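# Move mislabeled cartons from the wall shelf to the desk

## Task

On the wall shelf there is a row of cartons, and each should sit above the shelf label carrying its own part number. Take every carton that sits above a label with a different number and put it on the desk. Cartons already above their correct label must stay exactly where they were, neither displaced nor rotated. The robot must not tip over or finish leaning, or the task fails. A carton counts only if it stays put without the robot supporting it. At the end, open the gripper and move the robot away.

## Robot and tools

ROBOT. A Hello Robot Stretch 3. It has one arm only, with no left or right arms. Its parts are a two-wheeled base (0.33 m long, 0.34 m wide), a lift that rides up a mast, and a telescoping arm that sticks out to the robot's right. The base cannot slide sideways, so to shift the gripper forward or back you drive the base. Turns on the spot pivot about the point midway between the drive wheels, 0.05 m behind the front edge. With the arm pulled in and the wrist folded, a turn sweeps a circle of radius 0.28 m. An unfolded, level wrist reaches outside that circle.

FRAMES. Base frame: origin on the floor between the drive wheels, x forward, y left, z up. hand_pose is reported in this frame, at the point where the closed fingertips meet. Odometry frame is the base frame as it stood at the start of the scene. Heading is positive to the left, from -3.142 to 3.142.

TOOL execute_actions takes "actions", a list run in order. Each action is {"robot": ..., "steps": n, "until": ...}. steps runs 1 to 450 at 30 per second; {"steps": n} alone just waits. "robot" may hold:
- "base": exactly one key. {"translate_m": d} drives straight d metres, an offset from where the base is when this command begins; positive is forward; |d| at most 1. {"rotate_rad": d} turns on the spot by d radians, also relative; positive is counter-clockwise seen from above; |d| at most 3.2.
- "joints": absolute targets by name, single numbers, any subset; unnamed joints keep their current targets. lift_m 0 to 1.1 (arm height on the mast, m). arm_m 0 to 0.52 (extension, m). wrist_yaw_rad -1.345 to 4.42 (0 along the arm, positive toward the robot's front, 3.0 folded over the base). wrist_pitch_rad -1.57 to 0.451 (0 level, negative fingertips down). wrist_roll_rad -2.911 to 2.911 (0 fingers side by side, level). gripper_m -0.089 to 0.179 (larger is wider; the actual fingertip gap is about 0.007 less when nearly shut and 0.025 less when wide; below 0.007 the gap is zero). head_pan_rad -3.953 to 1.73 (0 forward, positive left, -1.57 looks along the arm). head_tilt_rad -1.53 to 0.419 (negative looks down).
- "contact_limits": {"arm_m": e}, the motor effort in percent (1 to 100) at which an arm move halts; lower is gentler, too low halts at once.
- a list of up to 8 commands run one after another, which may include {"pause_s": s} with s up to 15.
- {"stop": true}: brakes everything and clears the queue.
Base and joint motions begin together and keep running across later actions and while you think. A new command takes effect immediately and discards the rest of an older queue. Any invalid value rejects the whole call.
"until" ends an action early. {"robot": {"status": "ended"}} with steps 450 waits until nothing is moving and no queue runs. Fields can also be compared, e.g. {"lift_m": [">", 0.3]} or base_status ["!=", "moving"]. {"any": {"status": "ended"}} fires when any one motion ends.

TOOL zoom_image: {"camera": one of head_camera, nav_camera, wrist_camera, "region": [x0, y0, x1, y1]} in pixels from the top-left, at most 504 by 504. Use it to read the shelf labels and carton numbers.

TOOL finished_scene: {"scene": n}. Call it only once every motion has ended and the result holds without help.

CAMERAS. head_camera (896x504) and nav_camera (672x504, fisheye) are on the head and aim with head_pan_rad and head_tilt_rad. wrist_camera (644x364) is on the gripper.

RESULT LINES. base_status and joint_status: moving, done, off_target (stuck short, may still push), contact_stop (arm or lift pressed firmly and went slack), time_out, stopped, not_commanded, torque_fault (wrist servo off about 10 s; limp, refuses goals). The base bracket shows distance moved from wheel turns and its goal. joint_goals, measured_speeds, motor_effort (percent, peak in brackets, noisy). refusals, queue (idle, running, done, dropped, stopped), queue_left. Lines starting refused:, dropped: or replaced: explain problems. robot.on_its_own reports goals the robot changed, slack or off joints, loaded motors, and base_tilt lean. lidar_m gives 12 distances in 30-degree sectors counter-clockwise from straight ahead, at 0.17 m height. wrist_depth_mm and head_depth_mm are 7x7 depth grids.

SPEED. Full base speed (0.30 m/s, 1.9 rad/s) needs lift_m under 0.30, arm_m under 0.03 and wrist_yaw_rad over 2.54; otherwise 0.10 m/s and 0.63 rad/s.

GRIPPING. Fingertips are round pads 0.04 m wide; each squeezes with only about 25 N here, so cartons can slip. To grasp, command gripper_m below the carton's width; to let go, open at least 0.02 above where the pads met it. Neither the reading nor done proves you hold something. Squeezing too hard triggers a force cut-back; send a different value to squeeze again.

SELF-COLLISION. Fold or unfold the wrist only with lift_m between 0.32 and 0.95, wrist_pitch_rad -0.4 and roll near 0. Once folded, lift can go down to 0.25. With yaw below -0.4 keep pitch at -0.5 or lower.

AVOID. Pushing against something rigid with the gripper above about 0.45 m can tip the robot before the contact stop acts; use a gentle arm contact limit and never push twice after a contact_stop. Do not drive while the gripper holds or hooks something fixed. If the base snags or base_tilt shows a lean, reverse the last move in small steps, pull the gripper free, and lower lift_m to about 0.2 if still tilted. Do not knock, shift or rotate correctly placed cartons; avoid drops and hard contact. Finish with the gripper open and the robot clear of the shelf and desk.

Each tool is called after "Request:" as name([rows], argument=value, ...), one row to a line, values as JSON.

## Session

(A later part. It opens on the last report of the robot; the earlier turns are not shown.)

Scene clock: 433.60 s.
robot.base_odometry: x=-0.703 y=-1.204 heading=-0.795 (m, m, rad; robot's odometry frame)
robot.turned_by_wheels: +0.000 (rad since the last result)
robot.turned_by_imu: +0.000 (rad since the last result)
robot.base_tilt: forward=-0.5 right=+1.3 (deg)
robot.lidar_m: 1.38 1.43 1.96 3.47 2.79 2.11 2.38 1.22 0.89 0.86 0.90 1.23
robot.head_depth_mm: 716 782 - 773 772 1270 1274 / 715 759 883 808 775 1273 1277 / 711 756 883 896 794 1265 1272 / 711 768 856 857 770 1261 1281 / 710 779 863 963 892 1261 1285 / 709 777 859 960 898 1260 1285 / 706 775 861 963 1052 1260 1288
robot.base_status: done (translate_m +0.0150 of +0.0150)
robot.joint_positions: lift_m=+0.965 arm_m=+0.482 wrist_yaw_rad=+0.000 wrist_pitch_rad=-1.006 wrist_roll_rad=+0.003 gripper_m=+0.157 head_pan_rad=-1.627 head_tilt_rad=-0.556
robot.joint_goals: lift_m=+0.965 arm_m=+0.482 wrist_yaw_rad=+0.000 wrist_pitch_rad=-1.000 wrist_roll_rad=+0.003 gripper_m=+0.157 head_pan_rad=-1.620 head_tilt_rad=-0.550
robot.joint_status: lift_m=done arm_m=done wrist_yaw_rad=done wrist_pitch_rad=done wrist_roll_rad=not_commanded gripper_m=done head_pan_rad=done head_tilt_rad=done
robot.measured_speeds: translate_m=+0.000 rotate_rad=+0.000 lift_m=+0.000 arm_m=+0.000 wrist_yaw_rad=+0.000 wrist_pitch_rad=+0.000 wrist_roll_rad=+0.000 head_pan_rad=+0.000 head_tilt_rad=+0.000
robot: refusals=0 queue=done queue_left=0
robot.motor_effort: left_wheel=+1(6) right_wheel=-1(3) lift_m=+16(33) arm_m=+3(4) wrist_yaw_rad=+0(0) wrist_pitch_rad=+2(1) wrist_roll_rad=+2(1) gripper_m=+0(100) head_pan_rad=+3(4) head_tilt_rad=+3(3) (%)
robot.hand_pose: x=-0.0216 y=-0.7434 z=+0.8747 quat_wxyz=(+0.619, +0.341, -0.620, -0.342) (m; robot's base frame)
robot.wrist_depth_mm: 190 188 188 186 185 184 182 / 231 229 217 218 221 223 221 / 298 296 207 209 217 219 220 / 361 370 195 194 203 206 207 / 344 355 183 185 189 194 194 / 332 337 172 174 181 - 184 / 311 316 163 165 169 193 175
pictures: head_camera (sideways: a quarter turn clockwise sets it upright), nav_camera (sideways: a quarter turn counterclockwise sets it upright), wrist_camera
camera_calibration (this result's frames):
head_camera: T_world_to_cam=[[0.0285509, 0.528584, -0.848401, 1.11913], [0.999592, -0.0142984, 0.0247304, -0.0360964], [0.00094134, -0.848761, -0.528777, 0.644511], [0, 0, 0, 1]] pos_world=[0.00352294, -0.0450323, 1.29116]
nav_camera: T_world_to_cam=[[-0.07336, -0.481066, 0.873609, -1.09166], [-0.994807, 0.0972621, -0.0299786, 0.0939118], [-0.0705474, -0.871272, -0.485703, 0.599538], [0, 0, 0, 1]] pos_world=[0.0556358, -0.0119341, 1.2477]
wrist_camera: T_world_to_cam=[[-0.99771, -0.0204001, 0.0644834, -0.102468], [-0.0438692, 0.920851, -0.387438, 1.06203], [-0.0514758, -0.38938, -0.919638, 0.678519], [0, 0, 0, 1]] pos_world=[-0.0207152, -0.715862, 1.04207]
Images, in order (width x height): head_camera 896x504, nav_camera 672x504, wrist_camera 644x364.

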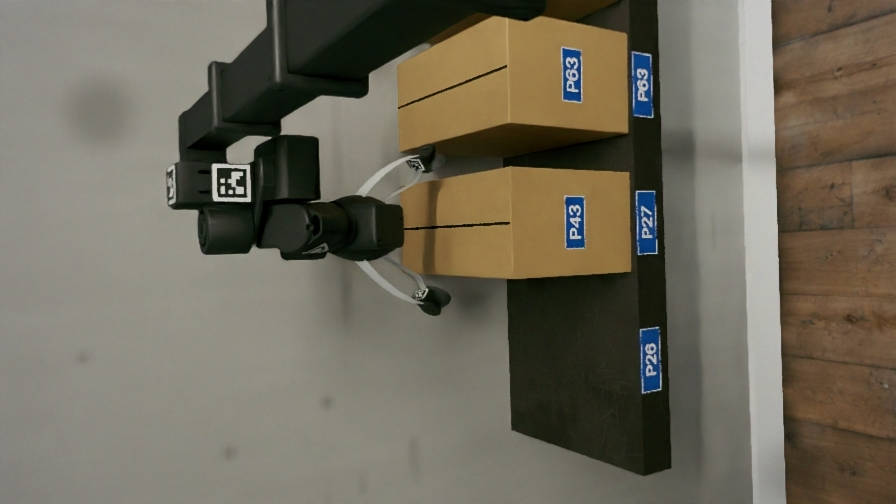

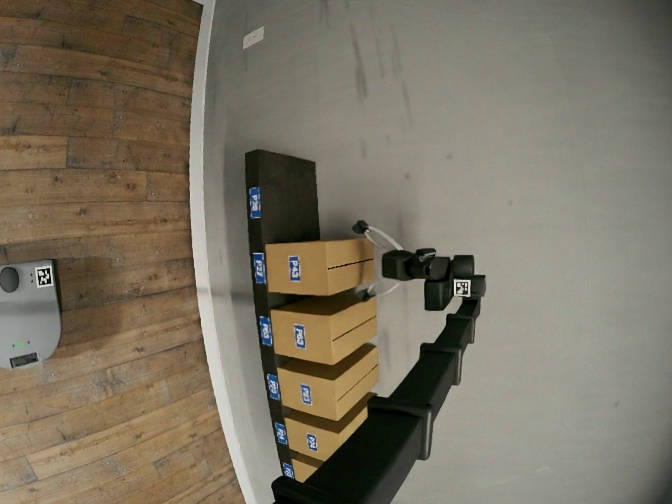

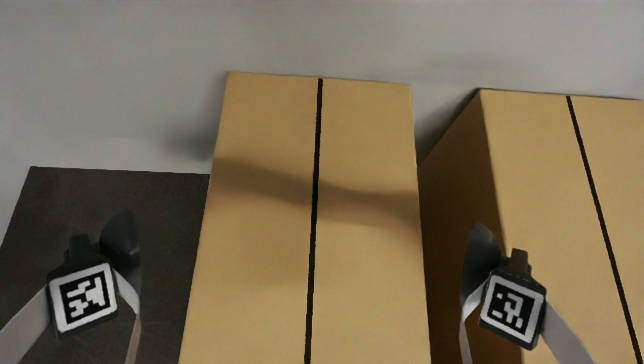

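Request:
execute_actions([
  {"robot": {"joints": {"lift_m": 0.928}}, "steps": 100, "until": {"robot": {"status": "ended"}}},
])

Request:
execute_actions([
  {"robot": {"joints": {"gripper_m": 0.085}}, "steps": 120, "until": {"robot": {"gripper_m": ["<", 0.089]}}},
  {"robot": {"joints": {"lift_m": 0.95}}, "steps": 100, "until": {"robot": {"status": "ended"}}},
])

Scene clock: 443.73 s.
robot.base_odometry: x=-0.703 y=-1.204 heading=-0.795 (m, m, rad; robot's odometry frame)
robot.turned_by_wheels: +0.000 (rad since the last result)
robot.turned_by_imu: +0.000 (rad since the last result)
robot.base_tilt: forward=-0.9 right=+1.2 (deg)
robot.lidar_m: 1.38 1.44 1.97 3.45 2.79 2.13 2.38 1.22 0.89 0.86 0.90 1.22
robot.head_depth_mm: 715 782 841 - 764 1280 1271 / 711 774 - 801 775 1275 1273 / 709 768 - 890 789 1264 1280 / 711 778 859 802 771 1260 1277 / 708 776 860 966 894 1267 1286 / 709 777 858 959 898 1264 1288 / 708 775 858 956 1045 1256 1303
robot.base_status: done (translate_m +0.0150 of +0.0150)
robot.joint_positions: lift_m=+0.928 arm_m=+0.482 wrist_yaw_rad=+0.000 wrist_pitch_rad=-1.006 wrist_roll_rad=+0.003 gripper_m=+0.157 head_pan_rad=-1.627 head_tilt_rad=-0.556
robot.joint_goals: lift_m=+0.928 arm_m=+0.482 wrist_yaw_rad=+0.000 wrist_pitch_rad=-1.000 wrist_roll_rad=+0.003 gripper_m=+0.157 head_pan_rad=-1.620 head_tilt_rad=-0.550
robot.joint_status: lift_m=done arm_m=done wrist_yaw_rad=done wrist_pitch_rad=done wrist_roll_rad=not_commanded gripper_m=done head_pan_rad=done head_tilt_rad=done
robot.measured_speeds: translate_m=+0.000 rotate_rad=+0.000 lift_m=+0.000 arm_m=+0.000 wrist_yaw_rad=+0.000 wrist_pitch_rad=+0.000 wrist_roll_rad=+0.000 head_pan_rad=+0.000 head_tilt_rad=+0.000
robot: refusals=0 queue=done queue_left=0
robot.motor_effort: left_wheel=+1(1) right_wheel=-2(1) lift_m=+16(17) arm_m=+3(3) wrist_yaw_rad=-1(0) wrist_pitch_rad=+1(1) wrist_roll_rad=+2(1) gripper_m=+0(0) head_pan_rad=+3(3) head_tilt_rad=+3(4) (%)
robot.hand_pose: x=-0.0216 y=-0.7434 z=+0.8377 quat_wxyz=(+0.619, +0.341, -0.620, -0.342) (m; robot's base frame)
robot.wrist_depth_mm: 191 190 182 183 185 184 182 / 232 229 175 177 183 198 188 / 299 296 164 165 169 193 175 / 332 336 153 155 159 191 164 / 314 319 145 147 150 177 155 / - 217 136 139 141 - 147 / 278 281 131 132 134 194 140
pictures: head_camera (sideways: a quarter turn clockwise sets it upright), nav_camera (sideways: a quarter turn counterclockwise sets it upright), wrist_camera
camera_calibration (this result's frames):
head_camera: T_world_to_cam=[[0.0285509, 0.528584, -0.848401, 1.11913], [0.999592, -0.0142984, 0.0247304, -0.0360964], [0.000941336, -0.848761, -0.528776, 0.644511], [0, 0, 0, 1]] pos_world=[0.00352294, -0.0450323, 1.29116]
nav_camera: T_world_to_cam=[[-0.07336, -0.481066, 0.873609, -1.09166], [-0.994807, 0.0972621, -0.0299786, 0.0939118], [-0.0705474, -0.871272, -0.485703, 0.599538], [0, 0, 0, 1]] pos_world=[0.0556358, -0.0119341, 1.2477]
wrist_camera: T_world_to_cam=[[-0.99771, -0.0204003, 0.0644833, -0.100081], [-0.0438692, 0.920852, -0.387436, 1.04769], [-0.0514758, -0.389378, -0.919639, 0.644487], [0, 0, 0, 1]] pos_world=[-0.0207152, -0.715863, 1.00506]
Images, in order (width x height): head_camera 896x504, nav_camera 672x504, wrist_camera 644x364.

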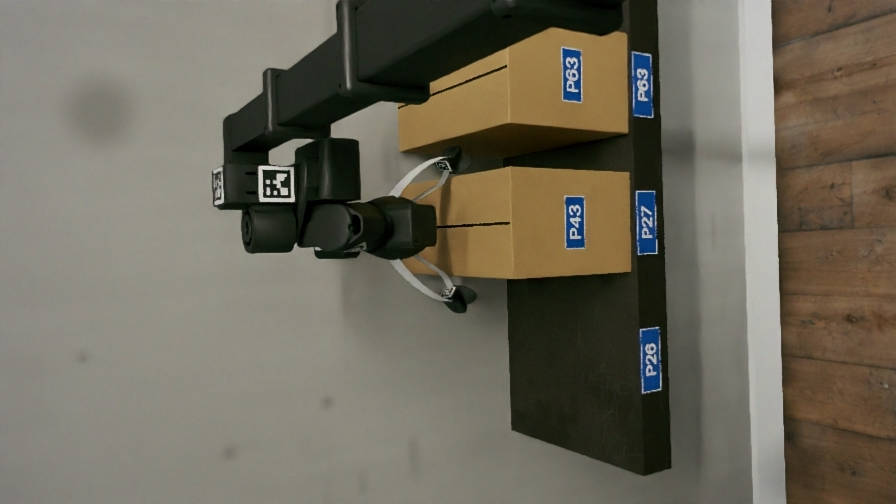

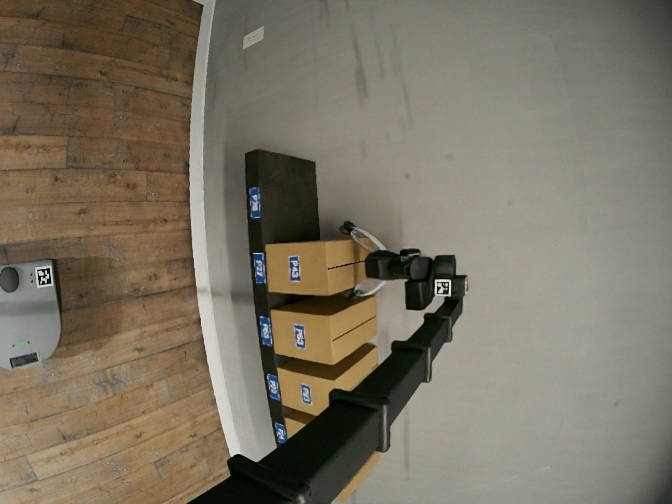

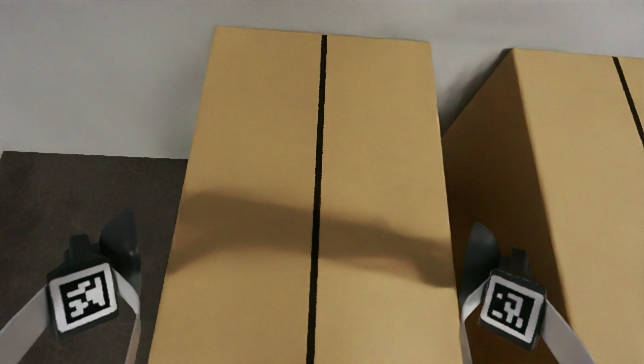

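Scene clock: 447.03 s.
robot.base_odometry: x=-0.703 y=-1.204 heading=-0.795 (m, m, rad; robot's odometry frame)
robot.turned_by_wheels: +0.000 (rad since the last result)
robot.turned_by_imu: +0.000 (rad since the last result)
robot.base_tilt: forward=-0.9 right=+1.4 (deg)
robot.lidar_m: 1.38 1.43 1.96 3.48 2.78 2.13 2.38 1.22 0.89 0.86 0.89 1.22
robot.head_depth_mm: 711 783 - 741 774 1270 1271 / 712 770 888 808 773 1279 1273 / 712 757 883 846 789 1271 1271 / 713 768 857 747 757 1267 1270 / 710 780 861 961 892 1263 1293 / 710 779 860 966 897 1265 1286 / 709 776 858 957 1047 1262 1291
robot.base_status: done (translate_m +0.0150 of +0.0150)
robot.joint_positions: lift_m=+0.950 arm_m=+0.482 wrist_yaw_rad=+0.000 wrist_pitch_rad=-1.010 wrist_roll_rad=+0.003 gripper_m=+0.086 head_pan_rad=-1.627 head_tilt_rad=-0.556
robot.joint_goals: lift_m=+0.950 arm_m=+0.482 wrist_yaw_rad=+0.000 wrist_pitch_rad=-1.000 wrist_roll_rad=+0.003 gripper_m=+0.085 head_pan_rad=-1.620 head_tilt_rad=-0.550
robot.joint_status: lift_m=done arm_m=done wrist_yaw_rad=done wrist_pitch_rad=done wrist_roll_rad=not_commanded gripper_m=off_target head_pan_rad=done head_tilt_rad=done
robot.measured_speeds: translate_m=+0.000 rotate_rad=+0.000 lift_m=+0.000 arm_m=+0.000 wrist_yaw_rad=+0.000 wrist_pitch_rad=+0.000 wrist_roll_rad=+0.000 head_pan_rad=+0.000 head_tilt_rad=+0.000
robot: refusals=0 queue=done queue_left=0
robot.motor_effort: left_wheel=+1(1) right_wheel=+0(1) lift_m=+33(34) arm_m=+3(3) wrist_yaw_rad=+0(0) wrist_pitch_rad=+3(3) wrist_roll_rad=+1(1) gripper_m=-60(100) head_pan_rad=+3(3) head_tilt_rad=+2(3) (%)
robot.hand_pose: x=-0.0216 y=-0.7425 z=+0.8584 quat_wxyz=(+0.618, +0.342, -0.619, -0.343) (m; robot's base frame)
robot.wrist_depth_mm: 192 192 179 181 184 184 184 / 235 232 170 173 178 211 212 / 301 297 159 161 167 204 200 / 351 351 150 153 156 191 188 / 329 334 142 145 147 183 176 / 315 132 135 137 139 167 167 / 299 298 128 131 132 201 158
pictures: head_camera (sideways: a quarter turn clockwise sets it upright), nav_camera (sideways: a quarter turn counterclockwise sets it upright), wrist_camera
camera_calibration (this result's frames):
head_camera: T_world_to_cam=[[0.028551, 0.528584, -0.848401, 1.11913], [0.999592, -0.0142986, 0.0247304, -0.0360964], [0.000941132, -0.848761, -0.528776, 0.644511], [0, 0, 0, 1]] pos_world=[0.00352293, -0.0450323, 1.29116]
nav_camera: T_world_to_cam=[[-0.0733602, -0.481066, 0.87361, -1.09166], [-0.994807, 0.0972623, -0.0299786, 0.0939118], [-0.0705476, -0.871272, -0.485703, 0.599537], [0, 0, 0, 1]] pos_world=[0.0556358, -0.0119341, 1.2477]
wrist_camera: T_world_to_cam=[[-0.99771, -0.0206527, 0.0644032, -0.101519], [-0.043869, 0.922366, -0.383819, 1.05291], [-0.0514764, -0.385766, -0.92116, 0.66789], [0, 0, 0, 1]] pos_world=[-0.0207152, -0.715619, 1.0259]
Images, in order (width x height): head_camera 896x504, nav_camera 672x504, wrist_camera 644x364.

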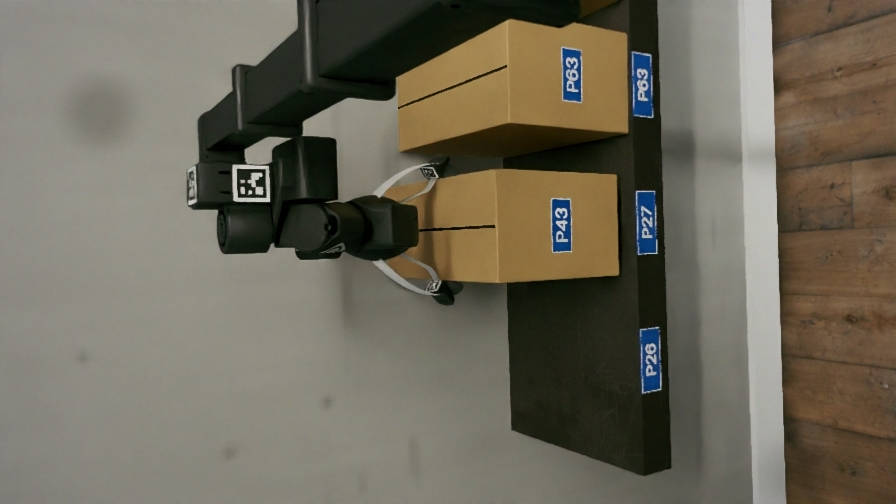

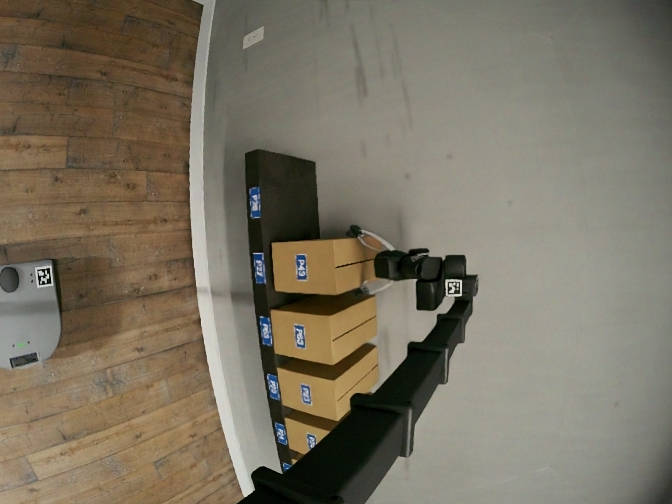

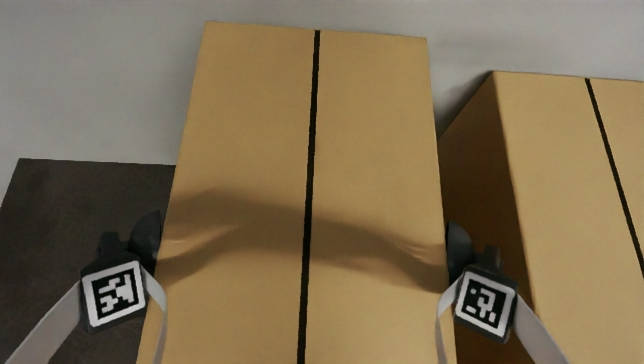

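Request:
execute_actions([
  {"robot": {"joints": {"lift_m": 1.02, "arm_m": 0.3, "head_pan_rad": -1.6, "head_tilt_rad": -0.6}}, "steps": 100, "until": {"robot": {"arm_m": ["<", 0.42]}}},
  {"robot": {"base": {"rotate_rad": 1.503}}, "steps": 300, "until": {"robot": {"base_status": ["!=", "moving"]}}},
  {"robot": {"base": {"translate_m": 1.0}}, "steps": 400, "until": {"robot": {"translate_m": [">", 0.76]}}},
  {"robot": {"base": {"translate_m": 1.0}}, "steps": 400, "until": {"robot": {"translate_m": [">", 0.76]}}},
  {"robot": {"base": {"translate_m": 1.0}, "joints": {"arm_m": 0.518}}, "steps": 400, "until": {"robot": {"base_status": ["!=", "moving"]}}},
  {"robot": {"base": {"rotate_rad": 1.58}}, "steps": 300, "until": {"robot": {"rotate_rad": [">", 1.4]}}},
  {"robot": {"joints": {"lift_m": 0.99}}, "steps": 300, "until": {"robot": {"status": "ended"}}},
])

Scene clock: 505.97 s.
robot.base_odometry: x=+1.215 y=+0.438 heading=+2.288 (m, m, rad; robot's odometry frame)
robot.turned_by_wheels: +3.083 (rad since the last result)
robot.turned_by_imu: +3.100 (rad since the last result)
robot.base_tilt: forward=-0.9 right=+1.1 (deg)
robot.lidar_m: 2.56 2.22 3.40 3.37 1.83 1.27 1.17 1.20 1.48 0.96 1.42 1.34
robot.head_depth_mm: 1201 - 1511 1010 868 1467 1242 / 1200 1353 1411 1012 846 1474 1212 / 1177 - 1336 744 821 1425 1253 / 1176 1291 1364 748 820 1492 1258 / 1164 1286 1365 1032 826 1490 1260 / 1164 1275 1371 960 829 1501 1262 / 1165 1272 1366 744 768 1493 1267
robot.base_status: done (rotate_rad +1.5799 of +1.5800)
robot.joint_positions: lift_m=+0.990 arm_m=+0.518 wrist_yaw_rad=+0.000 wrist_pitch_rad=-1.011 wrist_roll_rad=+0.003 gripper_m=+0.086 head_pan_rad=-1.607 head_tilt_rad=-0.593
robot.joint_goals: lift_m=+0.990 arm_m=+0.518 wrist_yaw_rad=+0.000 wrist_pitch_rad=-1.000 wrist_roll_rad=+0.003 gripper_m=+0.085 head_pan_rad=-1.600 head_tilt_rad=-0.600
robot.joint_status: lift_m=done arm_m=done wrist_yaw_rad=done wrist_pitch_rad=done wrist_roll_rad=not_commanded gripper_m=off_target head_pan_rad=done head_tilt_rad=done
robot.measured_speeds: translate_m=+0.000 rotate_rad=+0.000 lift_m=+0.000 arm_m=+0.000 wrist_yaw_rad=+0.000 wrist_pitch_rad=+0.000 wrist_roll_rad=+0.000 head_pan_rad=+0.000 head_tilt_rad=+0.000
robot: refusals=0 queue=done queue_left=0
robot.motor_effort: left_wheel=-2(12) right_wheel=+1(8) lift_m=+17(33) arm_m=+3(2) wrist_yaw_rad=+0(0) wrist_pitch_rad=+3(3) wrist_roll_rad=+1(1) gripper_m=-58(59) head_pan_rad=+3(7) head_tilt_rad=-4(12) (%)
robot.hand_pose: x=-0.0216 y=-0.7783 z=+0.8991 quat_wxyz=(+0.618, +0.342, -0.619, -0.343) (m; robot's base frame)
robot.wrist_depth_mm: 423 429 420 453 460 786 844 / 393 399 170 172 178 444 - / 374 378 159 162 166 412 - / 352 353 150 153 155 382 - / 325 334 142 144 147 362 - / 319 133 134 137 140 344 - / 297 298 129 130 132 317 337
pictures: head_camera (sideways: a quarter turn clockwise sets it upright), nav_camera (sideways: a quarter turn counterclockwise sets it upright), wrist_camera
camera_calibration (this result's frames):
head_camera: T_world_to_cam=[[0.019018, 0.559407, -0.828675, 1.09346], [0.999644, 0.00487119, 0.0262301, -0.0380479], [0.01871, -0.828878, -0.559116, 0.683876], [0, 0, 0, 1]] pos_world=[0.0044436, -0.0446563, 1.28949]
nav_camera: T_world_to_cam=[[-0.0648071, -0.513742, 0.855494, -1.06809], [-0.996523, 0.0783074, -0.0284654, 0.091951], [-0.0523676, -0.854364, -0.51703, 0.640187], [0, 0, 0, 1]] pos_world=[0.0559367, -0.00896811, 1.24735]
wrist_camera: T_world_to_cam=[[-0.99771, -0.0206808, 0.0643965, -0.1049], [-0.0438446, 0.922722, -0.382963, 1.10108], [-0.0515001, -0.38491, -0.921516, 0.692531], [0, 0, 0, 1]] pos_world=[-0.0207183, -0.7516, 1.06661]
Images, in order (width x height): head_camera 896x504, nav_camera 672x504, wrist_camera 644x364.

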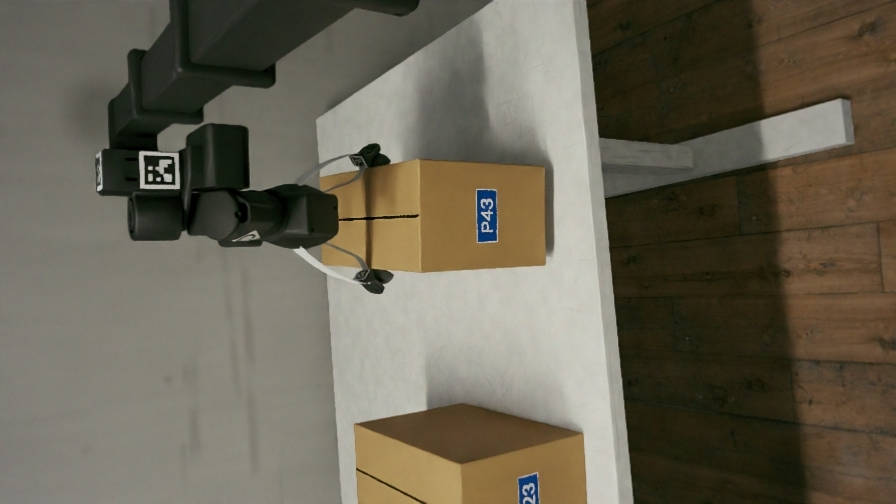

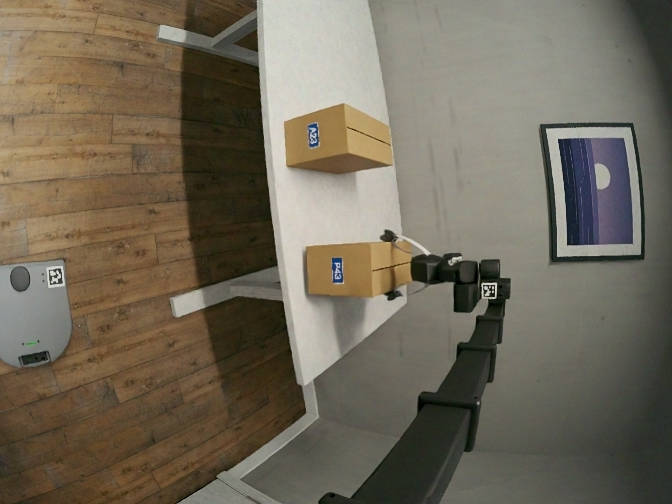

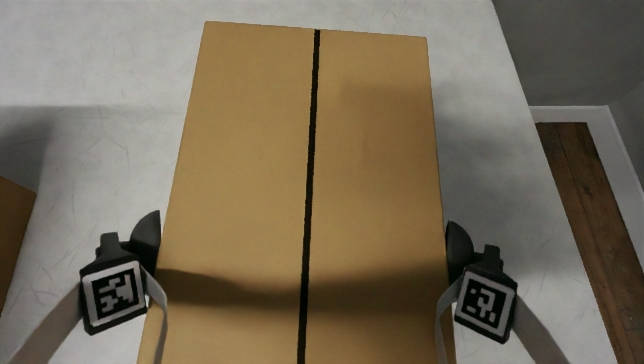

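Request:
execute_actions([
  {"robot": {"joints": {"lift_m": 0.975}}, "steps": 60, "until": {"robot": {"status": "ended"}}},
  {"robot": {"joints": {"gripper_m": 0.179}}, "steps": 150, "until": {"robot": {"gripper_m": [">", 0.16]}}},
  {"robot": {"joints": {"arm_m": 0.1, "lift_m": 1.03}}, "steps": 200, "until": {"robot": {"status": "ended"}}},
])

Scene clock: 516.23 s.
robot.base_odometry: x=+1.215 y=+0.438 heading=+2.288 (m, m, rad; robot's odometry frame)
robot.turned_by_wheels: +0.000 (rad since the last result)
robot.turned_by_imu: +0.000 (rad since the last result)
robot.base_tilt: forward=-1.0 right=+1.3 (deg)
robot.lidar_m: 2.57 2.22 3.41 3.37 1.84 1.27 1.18 1.20 1.48 0.96 1.42 1.34
robot.head_depth_mm: 1198 - - - 1222 1474 1237 / 1187 1292 - - 1620 1466 1218 / 1183 1275 - - - 1440 1257 / 1178 1302 1384 763 884 1484 1249 / 1172 1286 1366 1026 854 1484 1255 / 1163 1267 1384 954 830 1484 1266 / 1157 1264 1376 744 771 1494 1261
robot.base_status: done (rotate_rad +1.5799 of +1.5800)
robot.joint_positions: lift_m=+1.030 arm_m=+0.100 wrist_yaw_rad=+0.000 wrist_pitch_rad=-1.011 wrist_roll_rad=+0.003 gripper_m=+0.179 head_pan_rad=-1.607 head_tilt_rad=-0.593
robot.joint_goals: lift_m=+1.030 arm_m=+0.100 wrist_yaw_rad=+0.000 wrist_pitch_rad=-1.000 wrist_roll_rad=+0.003 gripper_m=+0.179 head_pan_rad=-1.600 head_tilt_rad=-0.600
robot.joint_status: lift_m=done arm_m=done wrist_yaw_rad=done wrist_pitch_rad=done wrist_roll_rad=not_commanded gripper_m=done head_pan_rad=done head_tilt_rad=done
robot.measured_speeds: translate_m=+0.000 rotate_rad=+0.000 lift_m=+0.000 arm_m=+0.000 wrist_yaw_rad=+0.000 wrist_pitch_rad=+0.000 wrist_roll_rad=+0.000 head_pan_rad=+0.000 head_tilt_rad=+0.000
robot: refusals=0 queue=done queue_left=0
robot.motor_effort: left_wheel=-2(2) right_wheel=+1(1) lift_m=+32(33) arm_m=-4(5) wrist_yaw_rad=+0(0) wrist_pitch_rad=+3(3) wrist_roll_rad=+2(1) gripper_m=+0(100) head_pan_rad=+3(3) head_tilt_rad=-4(3) (%)
robot.hand_pose: x=-0.0216 y=-0.3610 z=+0.9384 quat_wxyz=(+0.618, +0.342, -0.619, -0.343) (m; robot's base frame)
robot.wrist_depth_mm: 372 478 488 385 515 - - / 429 445 458 461 478 495 - / - - - - - - - / - - - - - - - / - - - - - - - / - - - - - - - / 882 936 966 - - - -
pictures: head_camera (sideways: a quarter turn clockwise sets it upright), nav_camera (sideways: a quarter turn counterclockwise sets it upright), wrist_camera
camera_calibration (this result's frames):
head_camera: T_world_to_cam=[[0.0189666, 0.559421, -0.828667, 1.09345], [0.999644, 0.00496341, 0.0262307, -0.0380487], [0.018787, -0.828869, -0.559128, 0.683891], [0, 0, 0, 1]] pos_world=[0.00444774, -0.0446563, 1.28949]
nav_camera: T_world_to_cam=[[-0.06476, -0.51376, 0.855486, -1.06808], [-0.99653, 0.0782155, -0.0284648, 0.0919502], [-0.0522882, -0.854361, -0.517042, 0.640203], [0, 0, 0, 1]] pos_world=[0.0559376, -0.00896272, 1.24735]
wrist_camera: T_world_to_cam=[[-0.99771, -0.0206614, 0.0644067, -0.0988012], [-0.0438559, 0.922533, -0.383417, 0.731426], [-0.0514954, -0.385364, -0.921327, 0.889021], [0, 0, 0, 1]] pos_world=[-0.0207172, -0.33421, 1.10588]
Images, in order (width x height): head_camera 896x504, nav_camera 672x504, wrist_camera 644x364.

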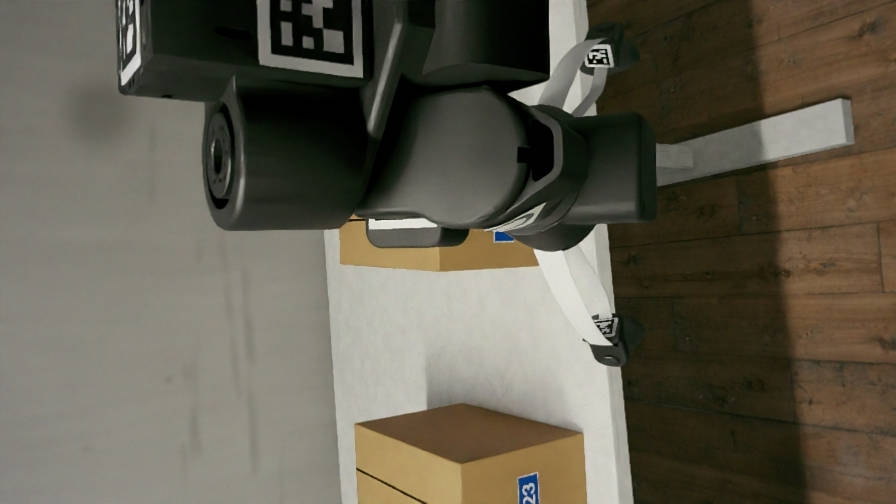

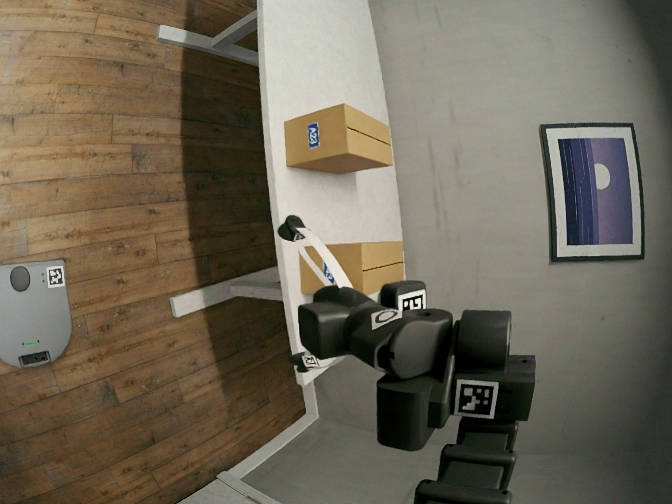

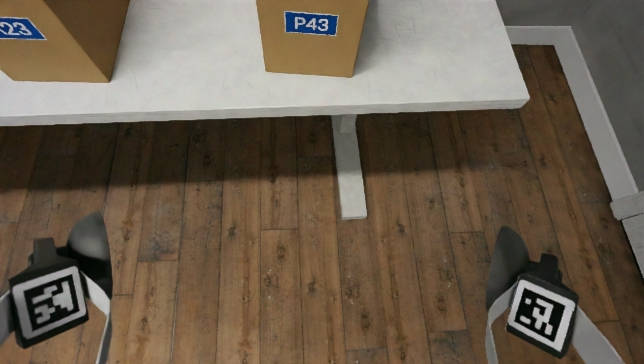

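Request:
finished_scene(scene=1)

The scene is finished: the task was done.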